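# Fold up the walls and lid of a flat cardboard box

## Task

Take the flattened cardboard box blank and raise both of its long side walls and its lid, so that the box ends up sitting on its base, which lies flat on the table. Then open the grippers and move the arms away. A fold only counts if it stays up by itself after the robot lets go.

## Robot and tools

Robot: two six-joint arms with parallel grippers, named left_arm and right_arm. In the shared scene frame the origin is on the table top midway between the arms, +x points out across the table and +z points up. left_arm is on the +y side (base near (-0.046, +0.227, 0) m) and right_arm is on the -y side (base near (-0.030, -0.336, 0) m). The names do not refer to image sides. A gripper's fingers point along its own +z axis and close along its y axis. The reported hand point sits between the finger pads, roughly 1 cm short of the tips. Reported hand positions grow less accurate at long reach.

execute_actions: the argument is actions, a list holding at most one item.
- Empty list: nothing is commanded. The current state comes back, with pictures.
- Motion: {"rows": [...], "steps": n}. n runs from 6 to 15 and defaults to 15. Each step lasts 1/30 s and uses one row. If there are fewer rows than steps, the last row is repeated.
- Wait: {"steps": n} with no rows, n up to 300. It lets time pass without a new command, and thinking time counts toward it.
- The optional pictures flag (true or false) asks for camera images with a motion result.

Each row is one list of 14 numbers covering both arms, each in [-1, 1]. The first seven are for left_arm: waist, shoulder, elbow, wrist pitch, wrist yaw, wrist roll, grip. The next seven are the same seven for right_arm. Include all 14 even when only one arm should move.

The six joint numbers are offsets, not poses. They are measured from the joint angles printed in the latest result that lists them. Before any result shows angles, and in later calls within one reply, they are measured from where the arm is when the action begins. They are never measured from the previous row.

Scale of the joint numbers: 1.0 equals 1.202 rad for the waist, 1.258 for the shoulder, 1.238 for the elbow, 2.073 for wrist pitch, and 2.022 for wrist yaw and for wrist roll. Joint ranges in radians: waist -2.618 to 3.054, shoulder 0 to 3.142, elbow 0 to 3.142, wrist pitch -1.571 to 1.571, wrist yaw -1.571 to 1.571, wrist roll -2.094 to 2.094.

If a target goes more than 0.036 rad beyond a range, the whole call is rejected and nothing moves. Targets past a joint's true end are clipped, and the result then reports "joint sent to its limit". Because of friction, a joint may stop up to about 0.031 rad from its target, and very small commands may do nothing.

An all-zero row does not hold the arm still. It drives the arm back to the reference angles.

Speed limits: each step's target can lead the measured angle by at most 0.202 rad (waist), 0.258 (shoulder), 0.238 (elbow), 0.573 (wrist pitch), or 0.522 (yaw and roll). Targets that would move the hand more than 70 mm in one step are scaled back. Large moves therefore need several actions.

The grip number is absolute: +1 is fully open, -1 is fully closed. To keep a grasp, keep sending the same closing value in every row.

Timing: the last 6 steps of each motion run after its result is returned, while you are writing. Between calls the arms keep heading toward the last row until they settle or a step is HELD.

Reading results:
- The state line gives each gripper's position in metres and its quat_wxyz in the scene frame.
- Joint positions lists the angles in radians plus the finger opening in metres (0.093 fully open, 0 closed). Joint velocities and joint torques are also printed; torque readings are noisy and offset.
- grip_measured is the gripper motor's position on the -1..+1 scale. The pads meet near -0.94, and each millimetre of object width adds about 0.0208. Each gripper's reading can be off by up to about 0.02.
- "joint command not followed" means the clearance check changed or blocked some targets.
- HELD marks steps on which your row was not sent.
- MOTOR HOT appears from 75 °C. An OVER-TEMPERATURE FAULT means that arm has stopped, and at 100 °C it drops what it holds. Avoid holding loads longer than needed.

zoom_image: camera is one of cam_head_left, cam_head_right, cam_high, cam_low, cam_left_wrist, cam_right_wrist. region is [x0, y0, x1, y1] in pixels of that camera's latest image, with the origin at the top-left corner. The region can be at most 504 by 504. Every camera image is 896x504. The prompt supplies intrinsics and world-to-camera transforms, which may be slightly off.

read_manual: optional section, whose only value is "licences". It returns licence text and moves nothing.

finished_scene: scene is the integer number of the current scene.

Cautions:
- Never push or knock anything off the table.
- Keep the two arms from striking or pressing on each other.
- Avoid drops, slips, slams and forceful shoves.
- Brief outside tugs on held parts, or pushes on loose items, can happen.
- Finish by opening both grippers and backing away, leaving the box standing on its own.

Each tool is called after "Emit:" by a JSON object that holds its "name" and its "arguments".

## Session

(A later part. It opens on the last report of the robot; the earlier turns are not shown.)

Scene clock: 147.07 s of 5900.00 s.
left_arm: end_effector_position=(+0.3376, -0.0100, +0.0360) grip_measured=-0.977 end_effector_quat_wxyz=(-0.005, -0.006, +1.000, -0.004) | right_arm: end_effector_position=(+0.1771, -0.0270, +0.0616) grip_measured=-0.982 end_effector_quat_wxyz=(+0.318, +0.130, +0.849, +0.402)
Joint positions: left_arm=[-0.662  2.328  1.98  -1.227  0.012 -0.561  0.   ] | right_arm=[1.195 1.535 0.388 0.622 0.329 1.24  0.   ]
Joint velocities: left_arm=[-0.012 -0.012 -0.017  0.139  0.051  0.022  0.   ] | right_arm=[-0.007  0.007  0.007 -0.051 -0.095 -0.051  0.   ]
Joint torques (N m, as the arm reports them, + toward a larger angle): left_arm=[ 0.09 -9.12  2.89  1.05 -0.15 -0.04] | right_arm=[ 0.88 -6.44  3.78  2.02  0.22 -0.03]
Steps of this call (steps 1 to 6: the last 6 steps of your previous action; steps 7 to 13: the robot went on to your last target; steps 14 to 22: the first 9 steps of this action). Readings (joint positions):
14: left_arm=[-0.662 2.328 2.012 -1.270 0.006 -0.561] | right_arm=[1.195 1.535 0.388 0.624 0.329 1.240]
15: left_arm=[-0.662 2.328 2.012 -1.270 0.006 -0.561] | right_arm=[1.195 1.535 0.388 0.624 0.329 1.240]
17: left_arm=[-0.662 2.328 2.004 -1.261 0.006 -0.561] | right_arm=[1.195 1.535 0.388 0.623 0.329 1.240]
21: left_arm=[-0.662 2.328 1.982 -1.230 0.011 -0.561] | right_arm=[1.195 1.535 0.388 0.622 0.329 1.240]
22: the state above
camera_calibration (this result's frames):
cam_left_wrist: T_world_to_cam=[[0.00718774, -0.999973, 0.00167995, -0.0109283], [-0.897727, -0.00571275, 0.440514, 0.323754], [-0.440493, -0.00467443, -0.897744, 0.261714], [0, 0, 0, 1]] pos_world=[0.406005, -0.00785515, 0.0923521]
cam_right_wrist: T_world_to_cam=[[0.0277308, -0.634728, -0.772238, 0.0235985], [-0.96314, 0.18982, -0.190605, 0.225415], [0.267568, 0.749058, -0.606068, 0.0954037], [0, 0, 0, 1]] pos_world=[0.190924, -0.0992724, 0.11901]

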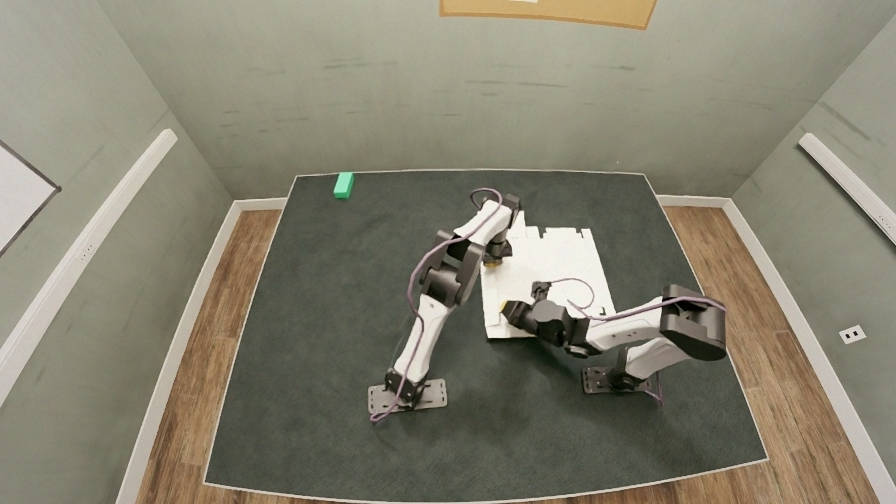

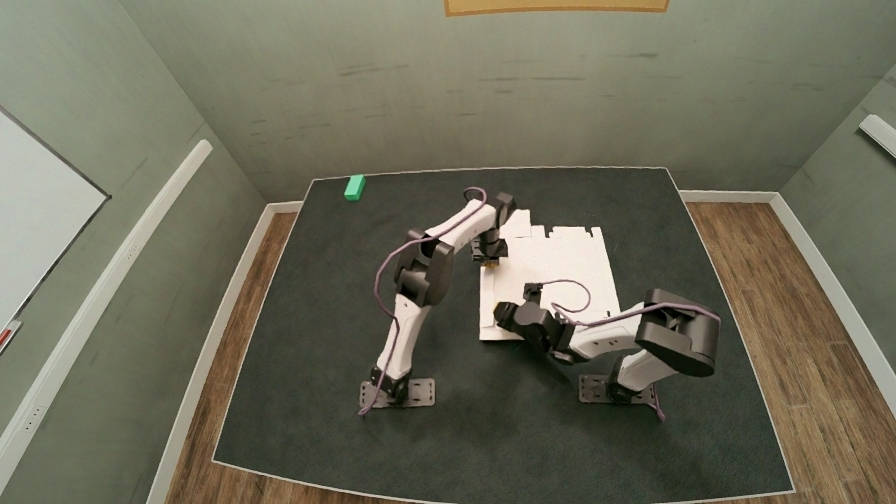

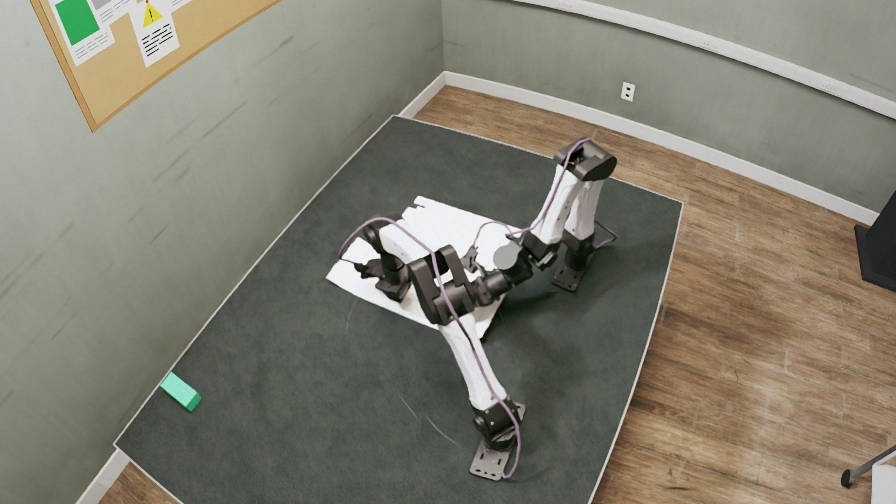

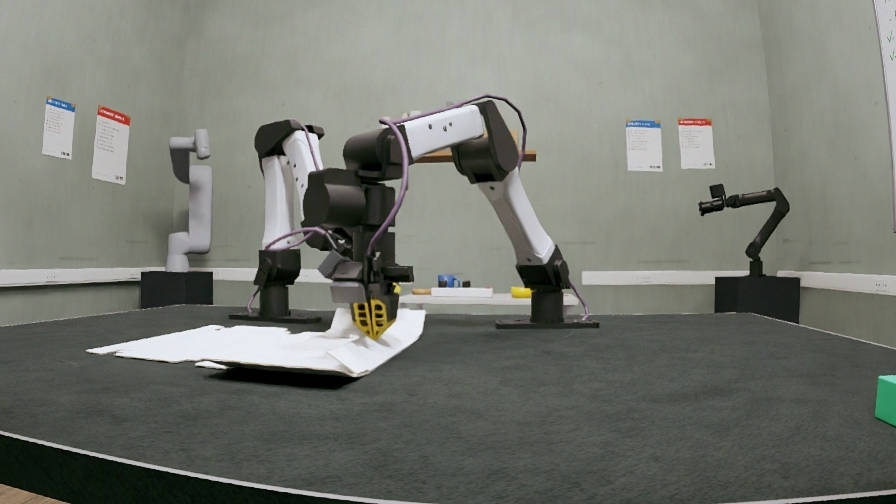

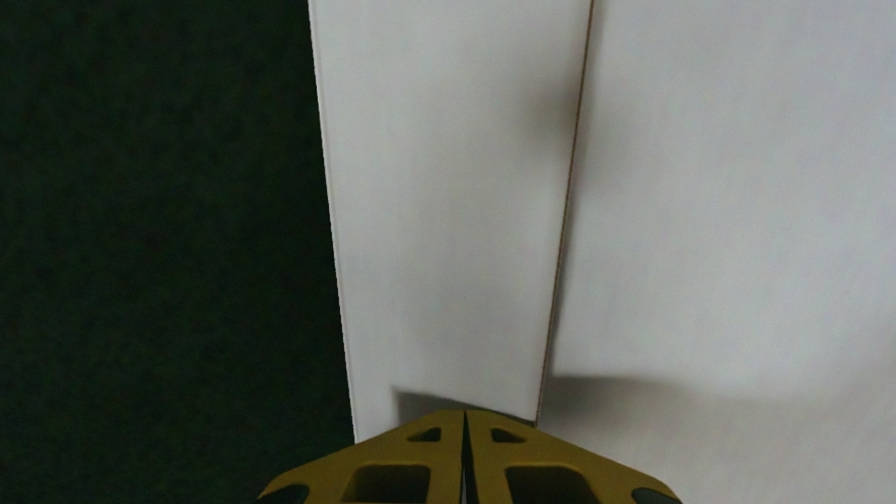

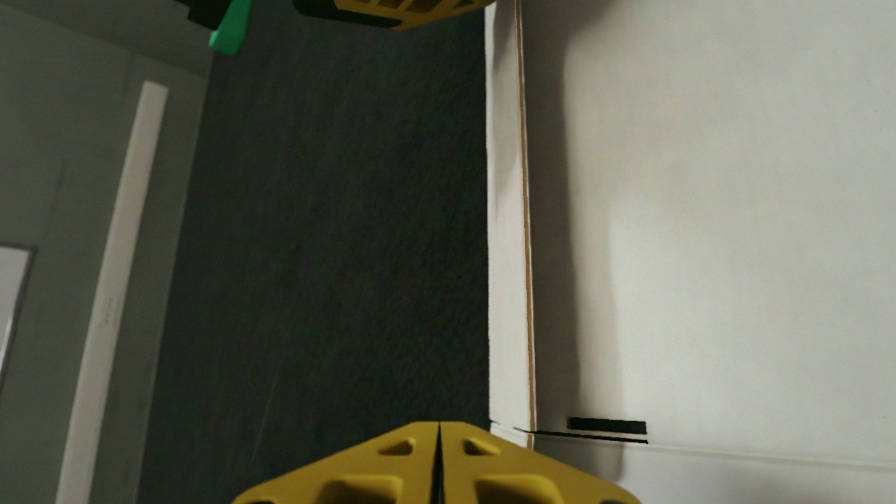

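Emit:
{"name": "execute_actions", "arguments": {"actions": []}}

Scene clock: 148.50 s of 5900.00 s.
left_arm: end_effector_position=(+0.3376, -0.0105, +0.0354) grip_measured=-0.977 end_effector_quat_wxyz=(-0.005, -0.006, +1.000, -0.005) | right_arm: end_effector_position=(+0.1771, -0.0271, +0.0614) grip_measured=-0.985 end_effector_quat_wxyz=(+0.317, +0.130, +0.849, +0.402)
Joint positions: left_arm=[-0.662  2.328  1.978 -1.224  0.014 -0.561  0.   ] | right_arm=[1.195 1.535 0.388 0.621 0.329 1.24  0.   ]
Joint velocities: left_arm=[-0.002 -0.007 -0.007  0.081 -0.007 -0.037  0.   ] | right_arm=[ 0.012 -0.007 -0.002 -0.037 -0.081 -0.022  0.   ]
Joint torques (N m, as the arm reports them, + toward a larger angle): left_arm=[ 0.2  -8.97  2.99  1.1  -0.09 -0.03] | right_arm=[ 0.85 -6.47  3.79  2.03  0.23 -0.03]
Kept back: nothing.
Steps of this call (steps 1 to 6: the last 6 steps of your previous action; steps 7 to 15: the robot went on to your last target; steps 16 to 43: nothing new was sent). Readings (joint positions):
1: left_arm=[-0.662 2.328 1.979 -1.226 0.013 -0.561] | right_arm=[1.195 1.535 0.388 0.621 0.329 1.240]
2: left_arm=[-0.662 2.328 1.979 -1.225 0.013 -0.561] | right_arm=[1.195 1.535 0.388 0.621 0.329 1.240]
4: left_arm=[-0.662 2.328 1.978 -1.224 0.014 -0.561] | right_arm=[1.195 1.535 0.388 0.621 0.329 1.240]
8: left_arm=[-0.662 2.328 1.978 -1.224 0.014 -0.561] | right_arm=[1.195 1.535 0.388 0.621 0.329 1.240]
43: the state above
All arms were judged still, so your last target was given up. Only a new action makes them travel on or press farther. Fingers that are still opening or closing keep moving.
camera_calibration (this result's frames):
cam_left_wrist: T_world_to_cam=[[0.00719549, -0.999964, 0.0044294, -0.0115168], [-0.897775, -0.00450924, 0.440432, 0.324089], [-0.440397, -0.00714573, -0.897775, 0.261169], [0, 0, 0, 1]] pos_world=[0.40606, -0.00818871, 0.0917831]
cam_right_wrist: T_world_to_cam=[[0.0274776, -0.63526, -0.771809, 0.0234335], [-0.963202, 0.189688, -0.19042, 0.22536], [0.26737, 0.748641, -0.606672, 0.095442], [0, 0, 0, 1]] pos_world=[0.190905, -0.0993135, 0.118901]

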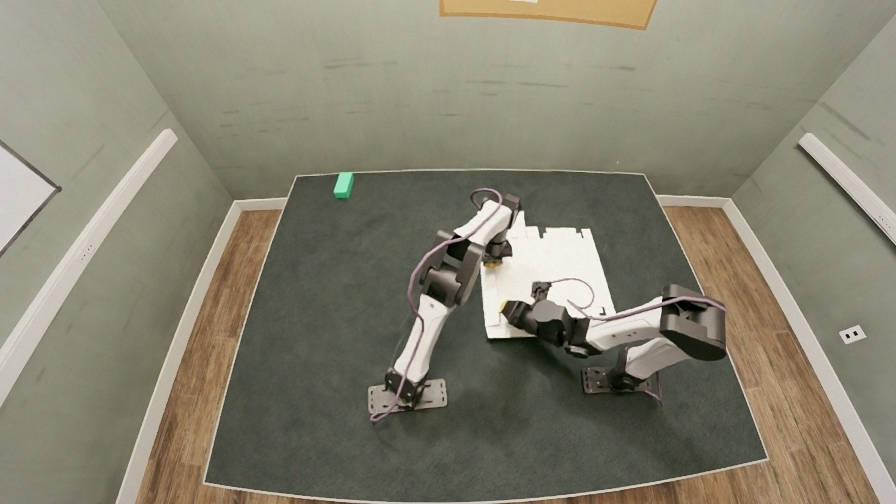

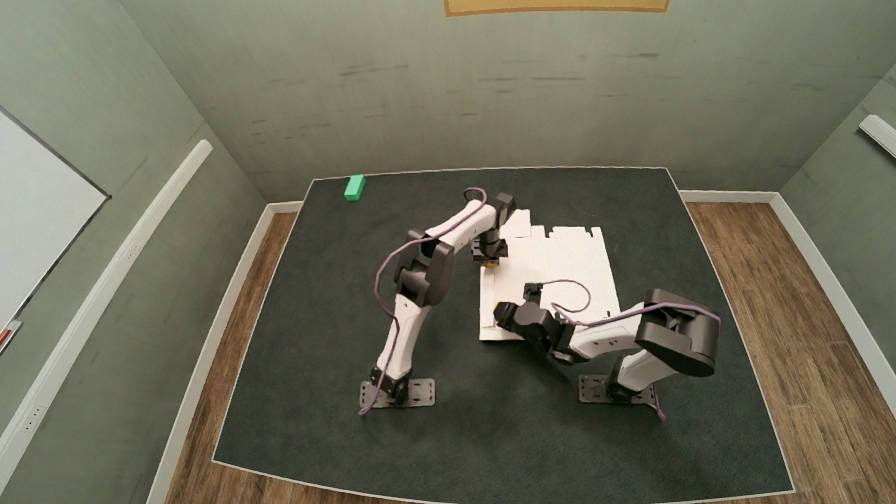

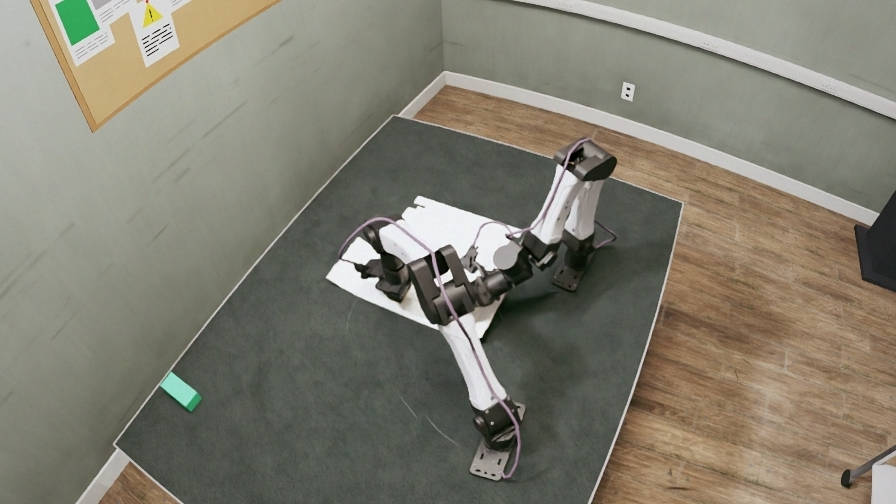

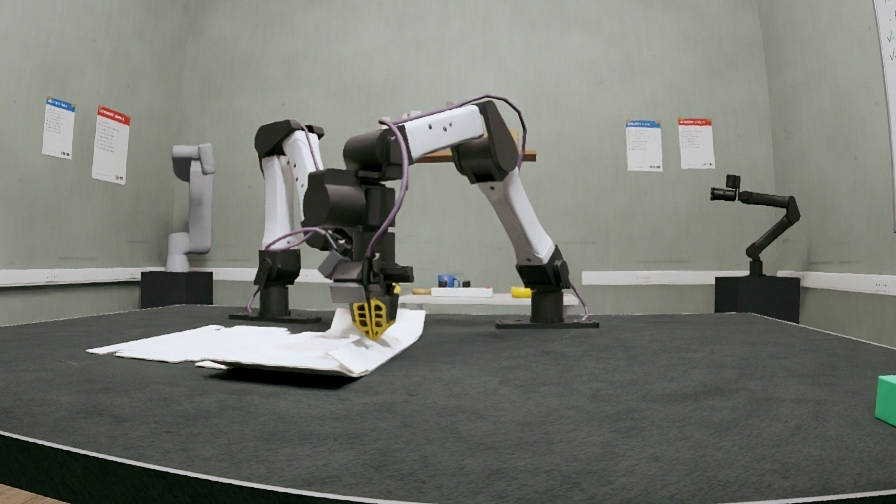

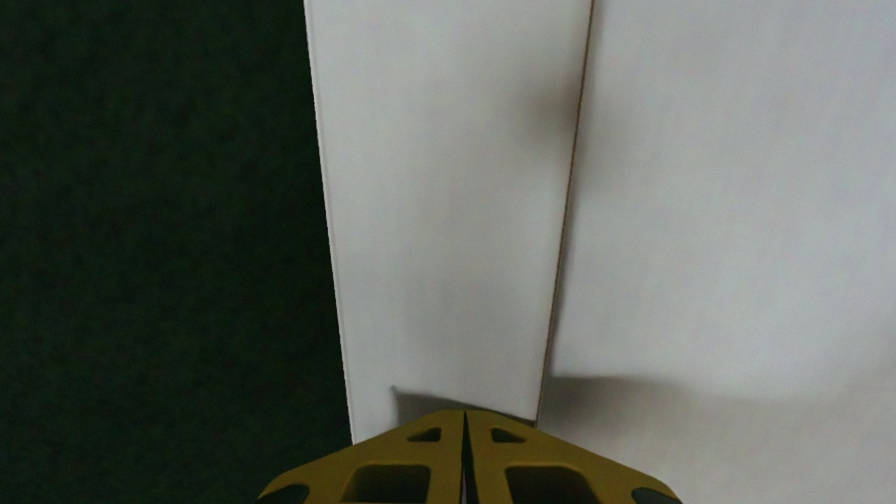

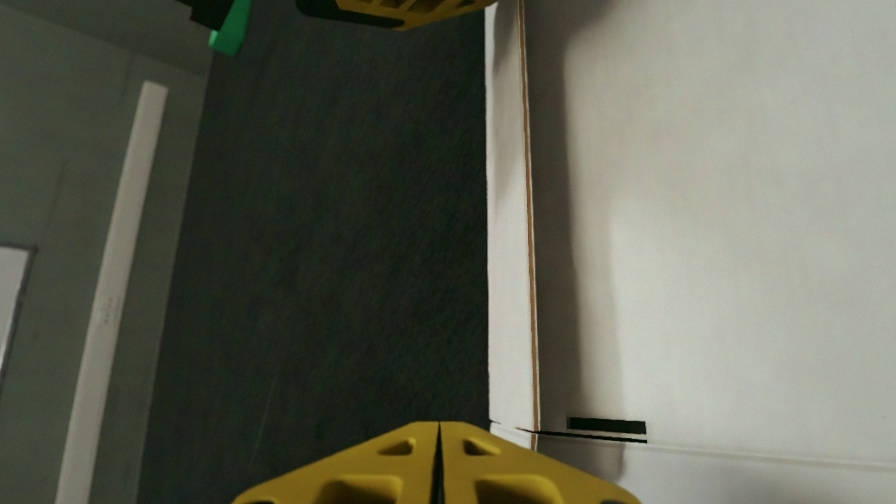

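Emit:
{"name": "execute_actions", "arguments": {"actions": [{"rows": [[-0.003, 0.045, -0.032, 0.031, -0.007, 0.003, -1, 0, 0, 0, 0, 0, 0, -1]], "steps": 15}], "pictures": true}}

Scene clock: 149.10 s of 5900.00 s.
left_arm: end_effector_position=(+0.3376, -0.0105, +0.0354) grip_measured=-0.977 end_effector_quat_wxyz=(-0.005, -0.006, +1.000, -0.005) | right_arm: end_effector_position=(+0.1771, -0.0271, +0.0614) grip_measured=-0.985 end_effector_quat_wxyz=(+0.317, +0.130, +0.849, +0.402)
Joint positions: left_arm=[-0.662  2.328  1.978 -1.224  0.014 -0.56   0.   ] | right_arm=[1.195 1.535 0.388 0.621 0.329 1.24  0.   ]
Joint velocities: left_arm=[-0.002 -0.002 -0.002  0.007 -0.051 -0.022  0.   ] | right_arm=[ 0.007  0.002 -0.007  0.007 -0.022 -0.037  0.   ]
Joint torques (N m, as the arm reports them, + toward a larger angle): left_arm=[-0.19 -8.55  2.86  1.12 -0.16  0.01] | right_arm=[ 0.41 -5.78  5.81  2.07  0.12 -0.15]
Steps of this call (steps 1 to 9: nothing new was sent; steps 10 to 18: the first 9 steps of this action). Readings (joint positions):
10: left_arm=[-0.662 2.328 1.978 -1.224 0.014 -0.561] | right_arm=[1.195 1.535 0.388 0.621 0.329 1.240]
11: left_arm=[-0.662 2.328 1.978 -1.224 0.014 -0.561] | right_arm=[1.195 1.535 0.388 0.621 0.329 1.240]
13: left_arm=[-0.662 2.328 1.978 -1.224 0.014 -0.560] | right_arm=[1.195 1.535 0.388 0.621 0.329 1.240]
17: left_arm=[-0.662 2.328 1.978 -1.224 0.014 -0.560] | right_arm=[1.195 1.535 0.388 0.621 0.329 1.240]
18: the state above
camera_calibration (this result's frames):
cam_left_wrist: T_world_to_cam=[[0.00681405, -0.999967, 0.0044332, -0.0113881], [-0.897778, -0.00416514, 0.440429, 0.324094], [-0.440396, -0.00698113, -0.897777, 0.261171], [0, 0, 0, 1]] pos_world=[0.40606, -0.00821459, 0.0917834]
cam_right_wrist: T_world_to_cam=[[0.0274776, -0.63526, -0.771809, 0.0234335], [-0.963202, 0.189688, -0.19042, 0.22536], [0.26737, 0.748641, -0.606672, 0.095442], [0, 0, 0, 1]] pos_world=[0.190905, -0.0993135, 0.118901]

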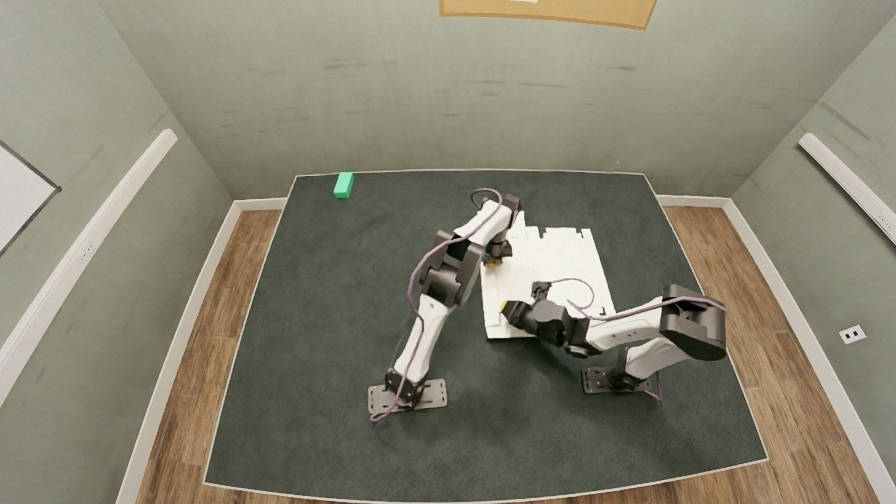

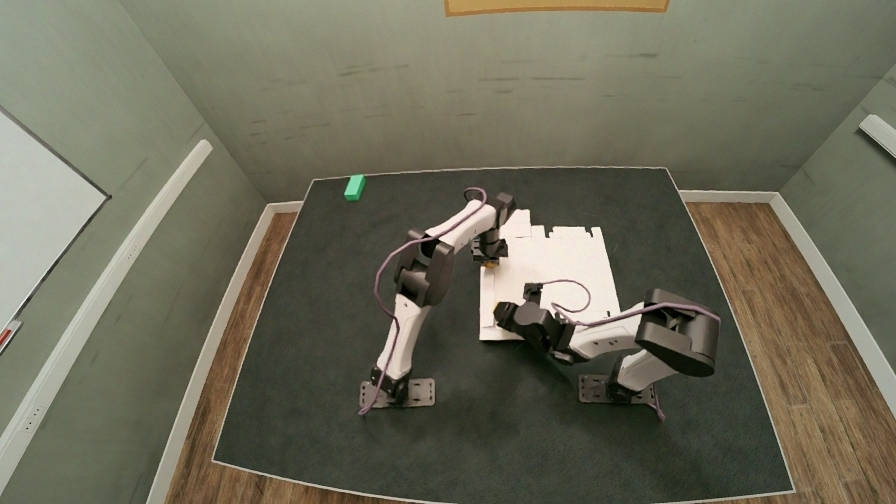

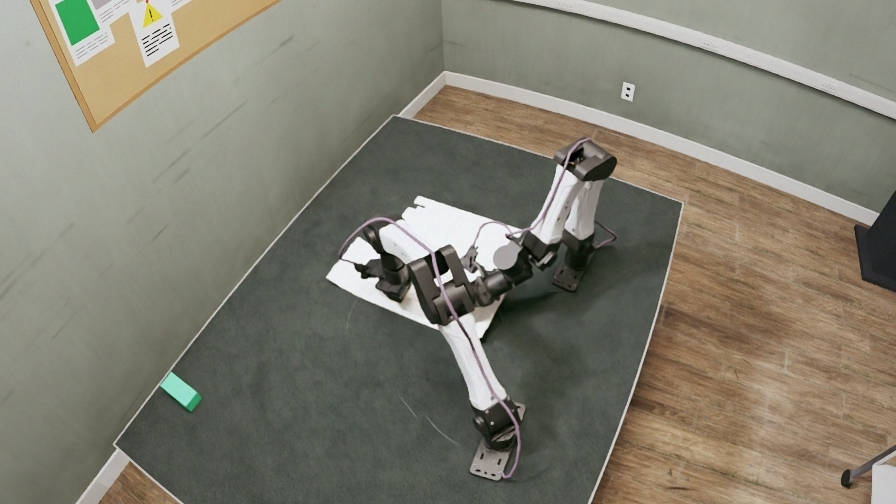

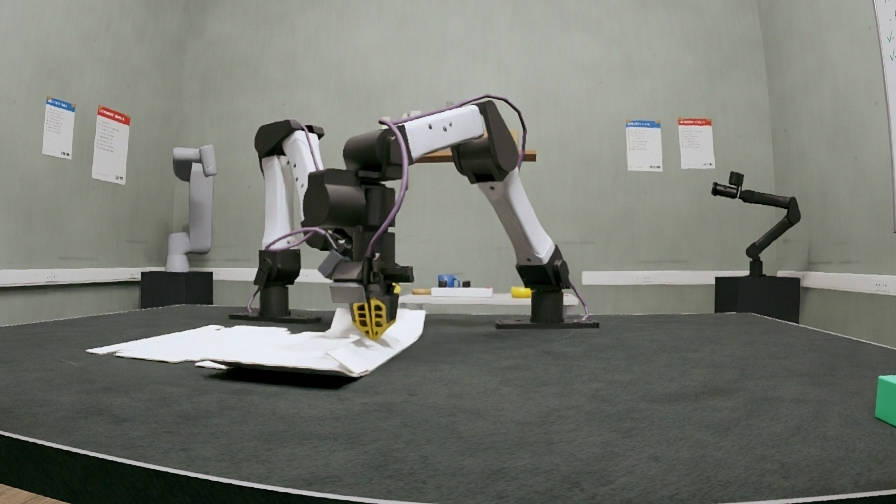

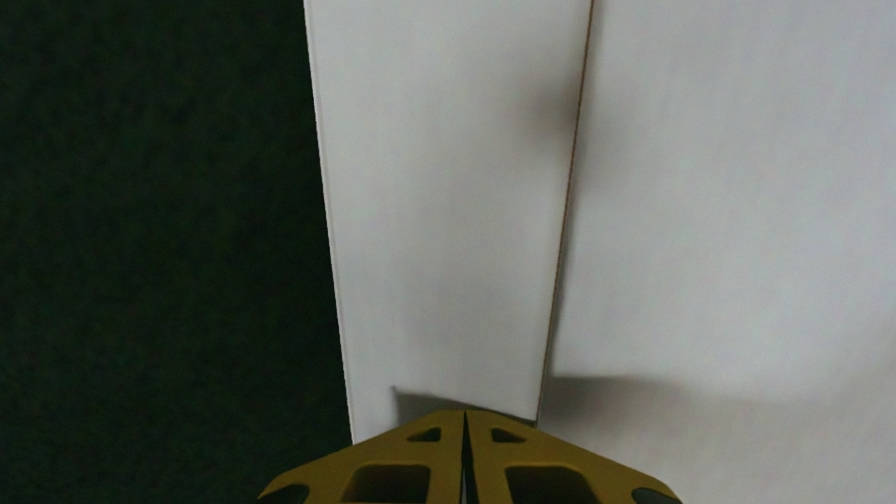

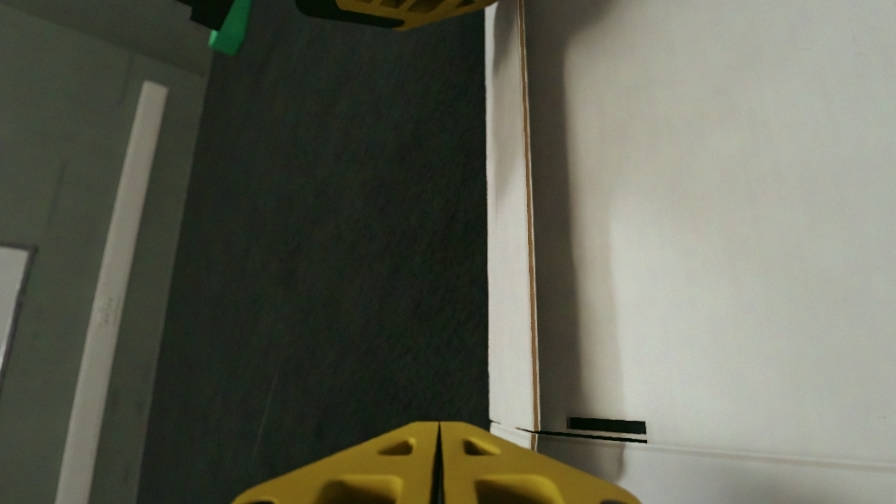

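Emit:
{"name": "execute_actions", "arguments": {"actions": [{"rows": [[-0.003, 0.09, -0.06, 0.05, -0.007, 0.003, -1, 0, 0, 0, 0, 0, 0, -1]], "steps": 15}]}}

Emit:
{"name": "execute_actions", "arguments": {"actions": [{"steps": 20}]}}

Scene clock: 149.60 s of 5900.00 s.
left_arm: end_effector_position=(+0.3379, -0.0164, +0.0165) grip_measured=-0.977 end_effector_quat_wxyz=(-0.009, -0.002, +1.000, -0.009) | right_arm: end_effector_position=(+0.1771, -0.0271, +0.0614) grip_measured=-0.985 end_effector_quat_wxyz=(+0.317, +0.130, +0.849, +0.402)
Joint positions: left_arm=[-0.669  2.359  1.956 -1.173  0.025 -0.56   0.   ] | right_arm=[1.195 1.535 0.388 0.621 0.329 1.24  0.   ]
Joint velocities: left_arm=[-0.007  0.017 -0.007 -0.022 -0.007  0.022  0.   ] | right_arm=[ 0.007 -0.002  0.002 -0.066  0.066  0.022  0.   ]
Joint torques (N m, as the arm reports them, + toward a larger angle): left_arm=[ 0.39 -6.89  1.77  0.99 -0.26  0.06] | right_arm=[ 0.41 -5.78  5.81  2.07  0.13 -0.14]
Steps of this call (steps 1 to 6: the last 6 steps of your previous action; steps 7 to 15: the first 9 steps of this action). Readings (joint positions):
7: left_arm=[-0.662 2.330 1.972 -1.218 0.016 -0.560] | right_arm=[1.195 1.535 0.388 0.621 0.329 1.240]
8: left_arm=[-0.663 2.335 1.966 -1.206 0.021 -0.560] | right_arm=[1.195 1.535 0.388 0.621 0.329 1.240]
10: left_arm=[-0.668 2.354 1.957 -1.180 0.025 -0.560] | right_arm=[1.195 1.535 0.388 0.621 0.329 1.240]
14: left_arm=[-0.669 2.359 1.956 -1.173 0.025 -0.560] | right_arm=[1.195 1.535 0.388 0.621 0.329 1.240]
15: the state above

Scene clock: 150.27 s of 5900.00 s.
left_arm: end_effector_position=(+0.3379, -0.0164, +0.0165) grip_measured=-0.977 end_effector_quat_wxyz=(-0.009, -0.002, +1.000, -0.009) | right_arm: end_effector_position=(+0.1771, -0.0271, +0.0614) grip_measured=-0.985 end_effector_quat_wxyz=(+0.317, +0.130, +0.849, +0.402)
Joint positions: left_arm=[-0.669  2.359  1.956 -1.173  0.025 -0.56   0.   ] | right_arm=[1.195 1.535 0.388 0.621 0.329 1.24  0.   ]
Joint velocities: left_arm=[-0.012 -0.002  0.012  0.037  0.037 -0.037  0.   ] | right_arm=[-0.007  0.002 -0.007 -0.022  0.022  0.022  0.   ]
Joint torques (N m, as the arm reports them, + toward a larger angle): left_arm=[ 0.44 -6.81  1.84  1.   -0.26  0.03] | right_arm=[ 0.41 -5.81  5.79  2.08  0.13 -0.14]
Kept back: nothing.
Steps of this call (steps 1 to 6: the last 6 steps of your previous action; steps 7 to 15: the robot went on to your last target; steps 16 to 20: nothing new was sent). Readings (joint positions):
1: left_arm=[-0.669 2.359 1.956 -1.173 0.025 -0.560] | right_arm=[1.195 1.535 0.388 0.621 0.329 1.240]
2: left_arm=[-0.669 2.359 1.956 -1.173 0.025 -0.560] | right_arm=[1.195 1.535 0.388 0.621 0.329 1.240]
4: left_arm=[-0.669 2.359 1.956 -1.173 0.025 -0.560] | right_arm=[1.195 1.535 0.388 0.621 0.329 1.240]
8: left_arm=[-0.669 2.359 1.956 -1.173 0.025 -0.560] | right_arm=[1.195 1.535 0.388 0.621 0.329 1.240]
20: the state above
All arms were judged still, so your last target was given up. Only a new action makes them travel on or press farther. Fingers that are still opening or closing keep moving.

Emit:
{"name": "execute_actions", "arguments": {"actions": []}}

Scene clock: 150.40 s of 5900.00 s.
left_arm: end_effector_position=(+0.3379, -0.0164, +0.0165) grip_measured=-0.977 end_effector_quat_wxyz=(-0.009, -0.002, +1.000, -0.009) | right_arm: end_effector_position=(+0.1771, -0.0271, +0.0614) grip_measured=-0.985 end_effector_quat_wxyz=(+0.317, +0.130, +0.849, +0.402)
Joint positions: left_arm=[-0.669  2.359  1.956 -1.173  0.025 -0.56   0.   ] | right_arm=[1.195 1.535 0.388 0.621 0.329 1.24  0.   ]
Joint velocities: left_arm=[ 0.002 -0.002  0.007 -0.037 -0.007 -0.051  0.   ] | right_arm=[-0.002  0.002 -0.012 -0.066 -0.007  0.022  0.   ]
Joint torques (N m, as the arm reports them, + toward a larger angle): left_arm=[ 0.42 -6.73  1.78  1.   -0.27  0.03] | right_arm=[ 0.4  -5.78  5.83  2.08  0.13 -0.14]
Kept back: nothing.
Steps of this call (steps 1 to 4: nothing new was sent). Readings (joint positions):
1: left_arm=[-0.669 2.359 1.956 -1.173 0.025 -0.560] | right_arm=[1.195 1.535 0.388 0.621 0.329 1.240]
2: left_arm=[-0.669 2.359 1.956 -1.173 0.025 -0.560] | right_arm=[1.195 1.535 0.388 0.621 0.329 1.240]
4: the state above
camera_calibration (this result's frames):
cam_left_wrist: T_world_to_cam=[[-0.000329103, -0.999931, 0.0117786, -0.0148978], [-0.894367, 0.00556327, 0.4473, 0.33157], [-0.447334, -0.0103871, -0.894307, 0.246527], [0, 0, 0, 1]] pos_world=[0.40682, -0.0141807, 0.072335]
cam_right_wrist: T_world_to_cam=[[0.0274776, -0.63526, -0.771809, 0.0234335], [-0.963202, 0.189688, -0.19042, 0.22536], [0.26737, 0.748641, -0.606672, 0.095442], [0, 0, 0, 1]] pos_world=[0.190905, -0.0993135, 0.118901]

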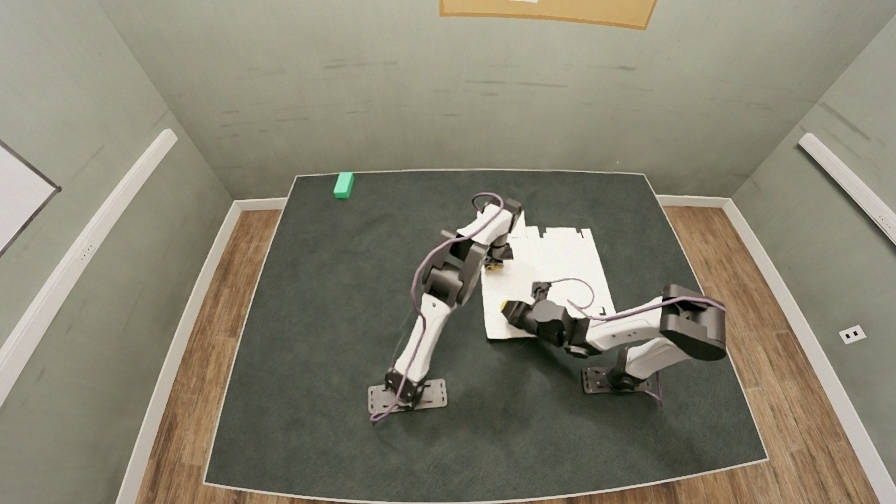

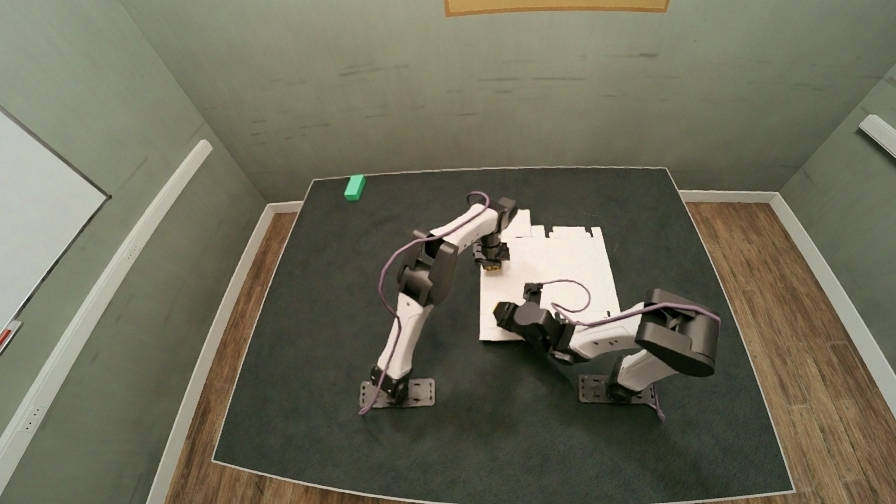

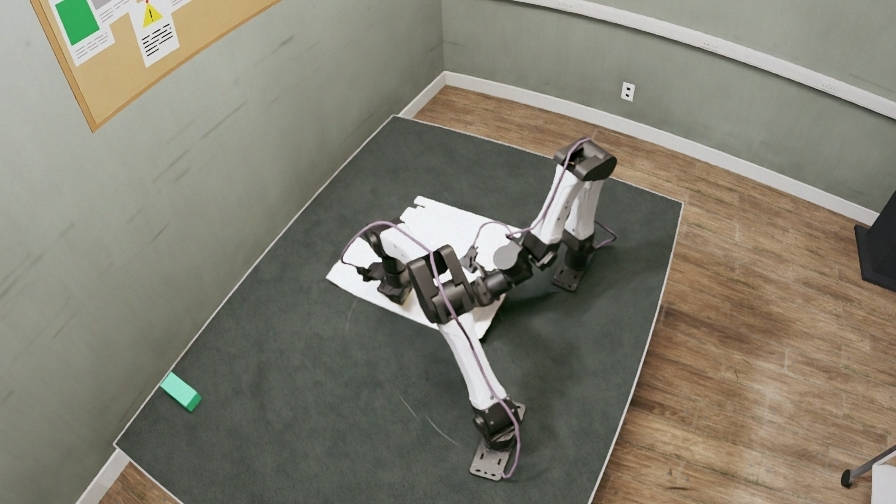

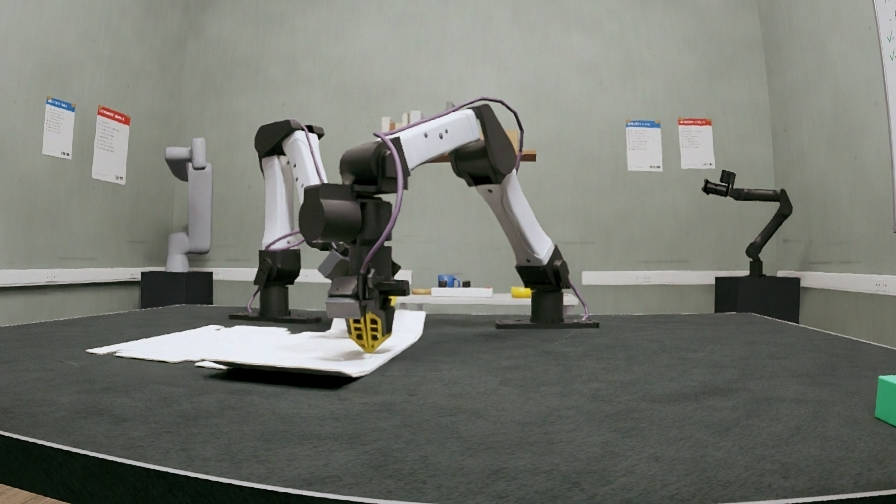

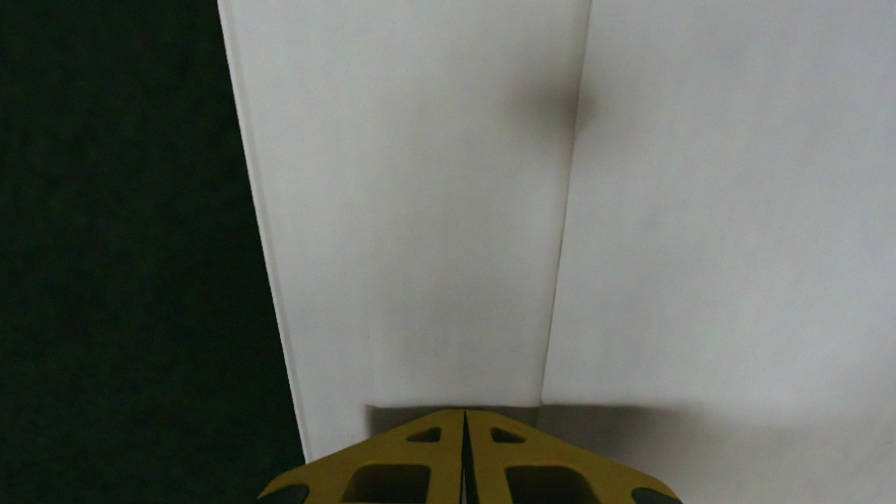

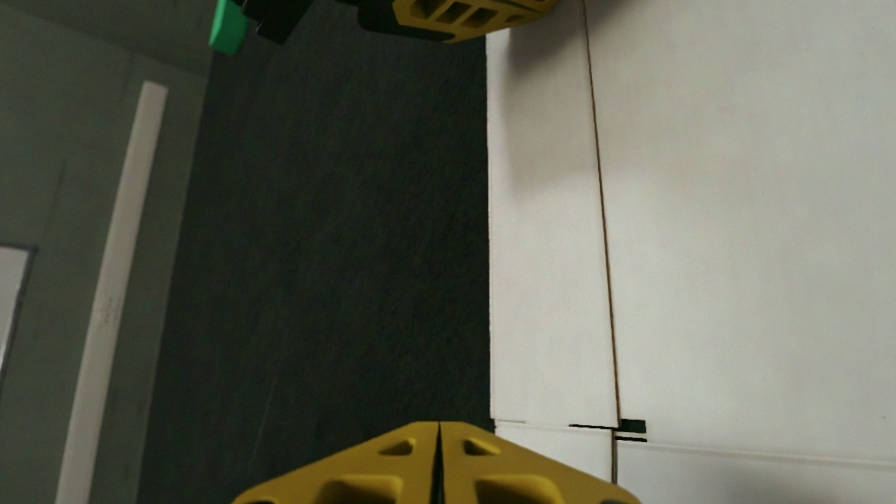

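Emit:
{"name": "execute_actions", "arguments": {"actions": [{"rows": [[0, 0.02, 0, 0, 0, 0, -1, -0.07, 0.001, -0.07, 0.047, -0.035, 0, -1], [0, 0.02, 0, 0, 0, 0, -1, -0.14, 0.002, -0.14, 0.093, -0.07, 0, -1], [0, 0.02, 0, 0, 0, 0, -1, -0.206, 0.003, -0.209, 0.14, -0.107, 0, -1]], "steps": 15}]}}

Emit:
{"name": "execute_actions", "arguments": {"actions": [{"steps": 10}]}}

Scene clock: 152.13 s of 5900.00 s.
left_arm: end_effector_position=(+0.3376, -0.0168, +0.0175) grip_measured=-0.977 end_effector_quat_wxyz=(-0.009, -0.002, +1.000, -0.011) | right_arm: end_effector_position=(+0.1952, -0.1082, +0.0231) grip_measured=-0.985 end_effector_quat_wxyz=(+0.304, +0.197, +0.846, +0.391)
Joint positions: left_arm=[-0.669  2.357  1.956 -1.175  0.028 -0.56   0.   ] | right_arm=[0.948 1.535 0.145 0.848 0.169 1.241 0.   ]
Joint velocities: left_arm=[-0.002  0.002 -0.017  0.081  0.022 -0.007  0.   ] | right_arm=[-0.002 -0.012  0.022  0.403 -0.374  0.037  0.   ]
Joint torques (N m, as the arm reports them, + toward a larger angle): left_arm=[  0.25 -11.05   5.84   0.42  -0.03  -0.04] | right_arm=[ 0.43 -4.19  3.47  2.21  0.   -0.15]
Steps of this call (steps 1 to 43: nothing new was sent; steps 44 to 52: the first 9 steps of this action). Readings (joint positions):
44: left_arm=[-0.669 2.357 1.956 -1.174 0.025 -0.560] | right_arm=[1.184 1.535 0.378 0.639 0.314 1.240]
45: left_arm=[-0.669 2.357 1.956 -1.174 0.025 -0.560] | right_arm=[1.147 1.535 0.347 0.685 0.284 1.240]
47: left_arm=[-0.669 2.357 1.956 -1.174 0.025 -0.560] | right_arm=[1.020 1.535 0.241 0.784 0.227 1.240]
51: left_arm=[-0.669 2.357 1.956 -1.175 0.028 -0.560] | right_arm=[0.948 1.535 0.145 0.837 0.181 1.241]
52: the state above

Scene clock: 152.47 s of 5900.00 s.
left_arm: end_effector_position=(+0.3376, -0.0168, +0.0175) grip_measured=-0.977 end_effector_quat_wxyz=(-0.009, -0.002, +1.000, -0.011) | right_arm: end_effector_position=(+0.1938, -0.0993, +0.0314) grip_measured=-0.985 end_effector_quat_wxyz=(+0.297, +0.187, +0.838, +0.417)
Joint positions: left_arm=[-0.669  2.357  1.956 -1.175  0.028 -0.56   0.   ] | right_arm=[0.948 1.535 0.145 0.89  0.129 1.241 0.   ]
Joint velocities: left_arm=[ 0.007 -0.012  0.027 -0.007 -0.007  0.051  0.   ] | right_arm=[-0.007 -0.012 -0.012  0.007  0.022  0.095  0.   ]
Joint torques (N m, as the arm reports them, + toward a larger angle): left_arm=[  0.14 -10.85   5.86   0.42  -0.01  -0.04] | right_arm=[ 0.44 -4.24  3.46  2.33 -0.03 -0.15]
Kept back: nothing.
Steps of this call (steps 1 to 6: the last 6 steps of your previous action; steps 7 to 10: the robot went on to your last target). Readings (joint positions):
1: left_arm=[-0.669 2.357 1.956 -1.175 0.028 -0.560] | right_arm=[0.948 1.535 0.145 0.859 0.160 1.241]
2: left_arm=[-0.669 2.357 1.956 -1.175 0.028 -0.560] | right_arm=[0.948 1.535 0.145 0.867 0.153 1.241]
4: left_arm=[-0.669 2.357 1.956 -1.175 0.028 -0.560] | right_arm=[0.948 1.535 0.145 0.877 0.142 1.241]
8: left_arm=[-0.669 2.357 1.956 -1.175 0.028 -0.560] | right_arm=[0.948 1.535 0.145 0.888 0.131 1.241]
10: the state above


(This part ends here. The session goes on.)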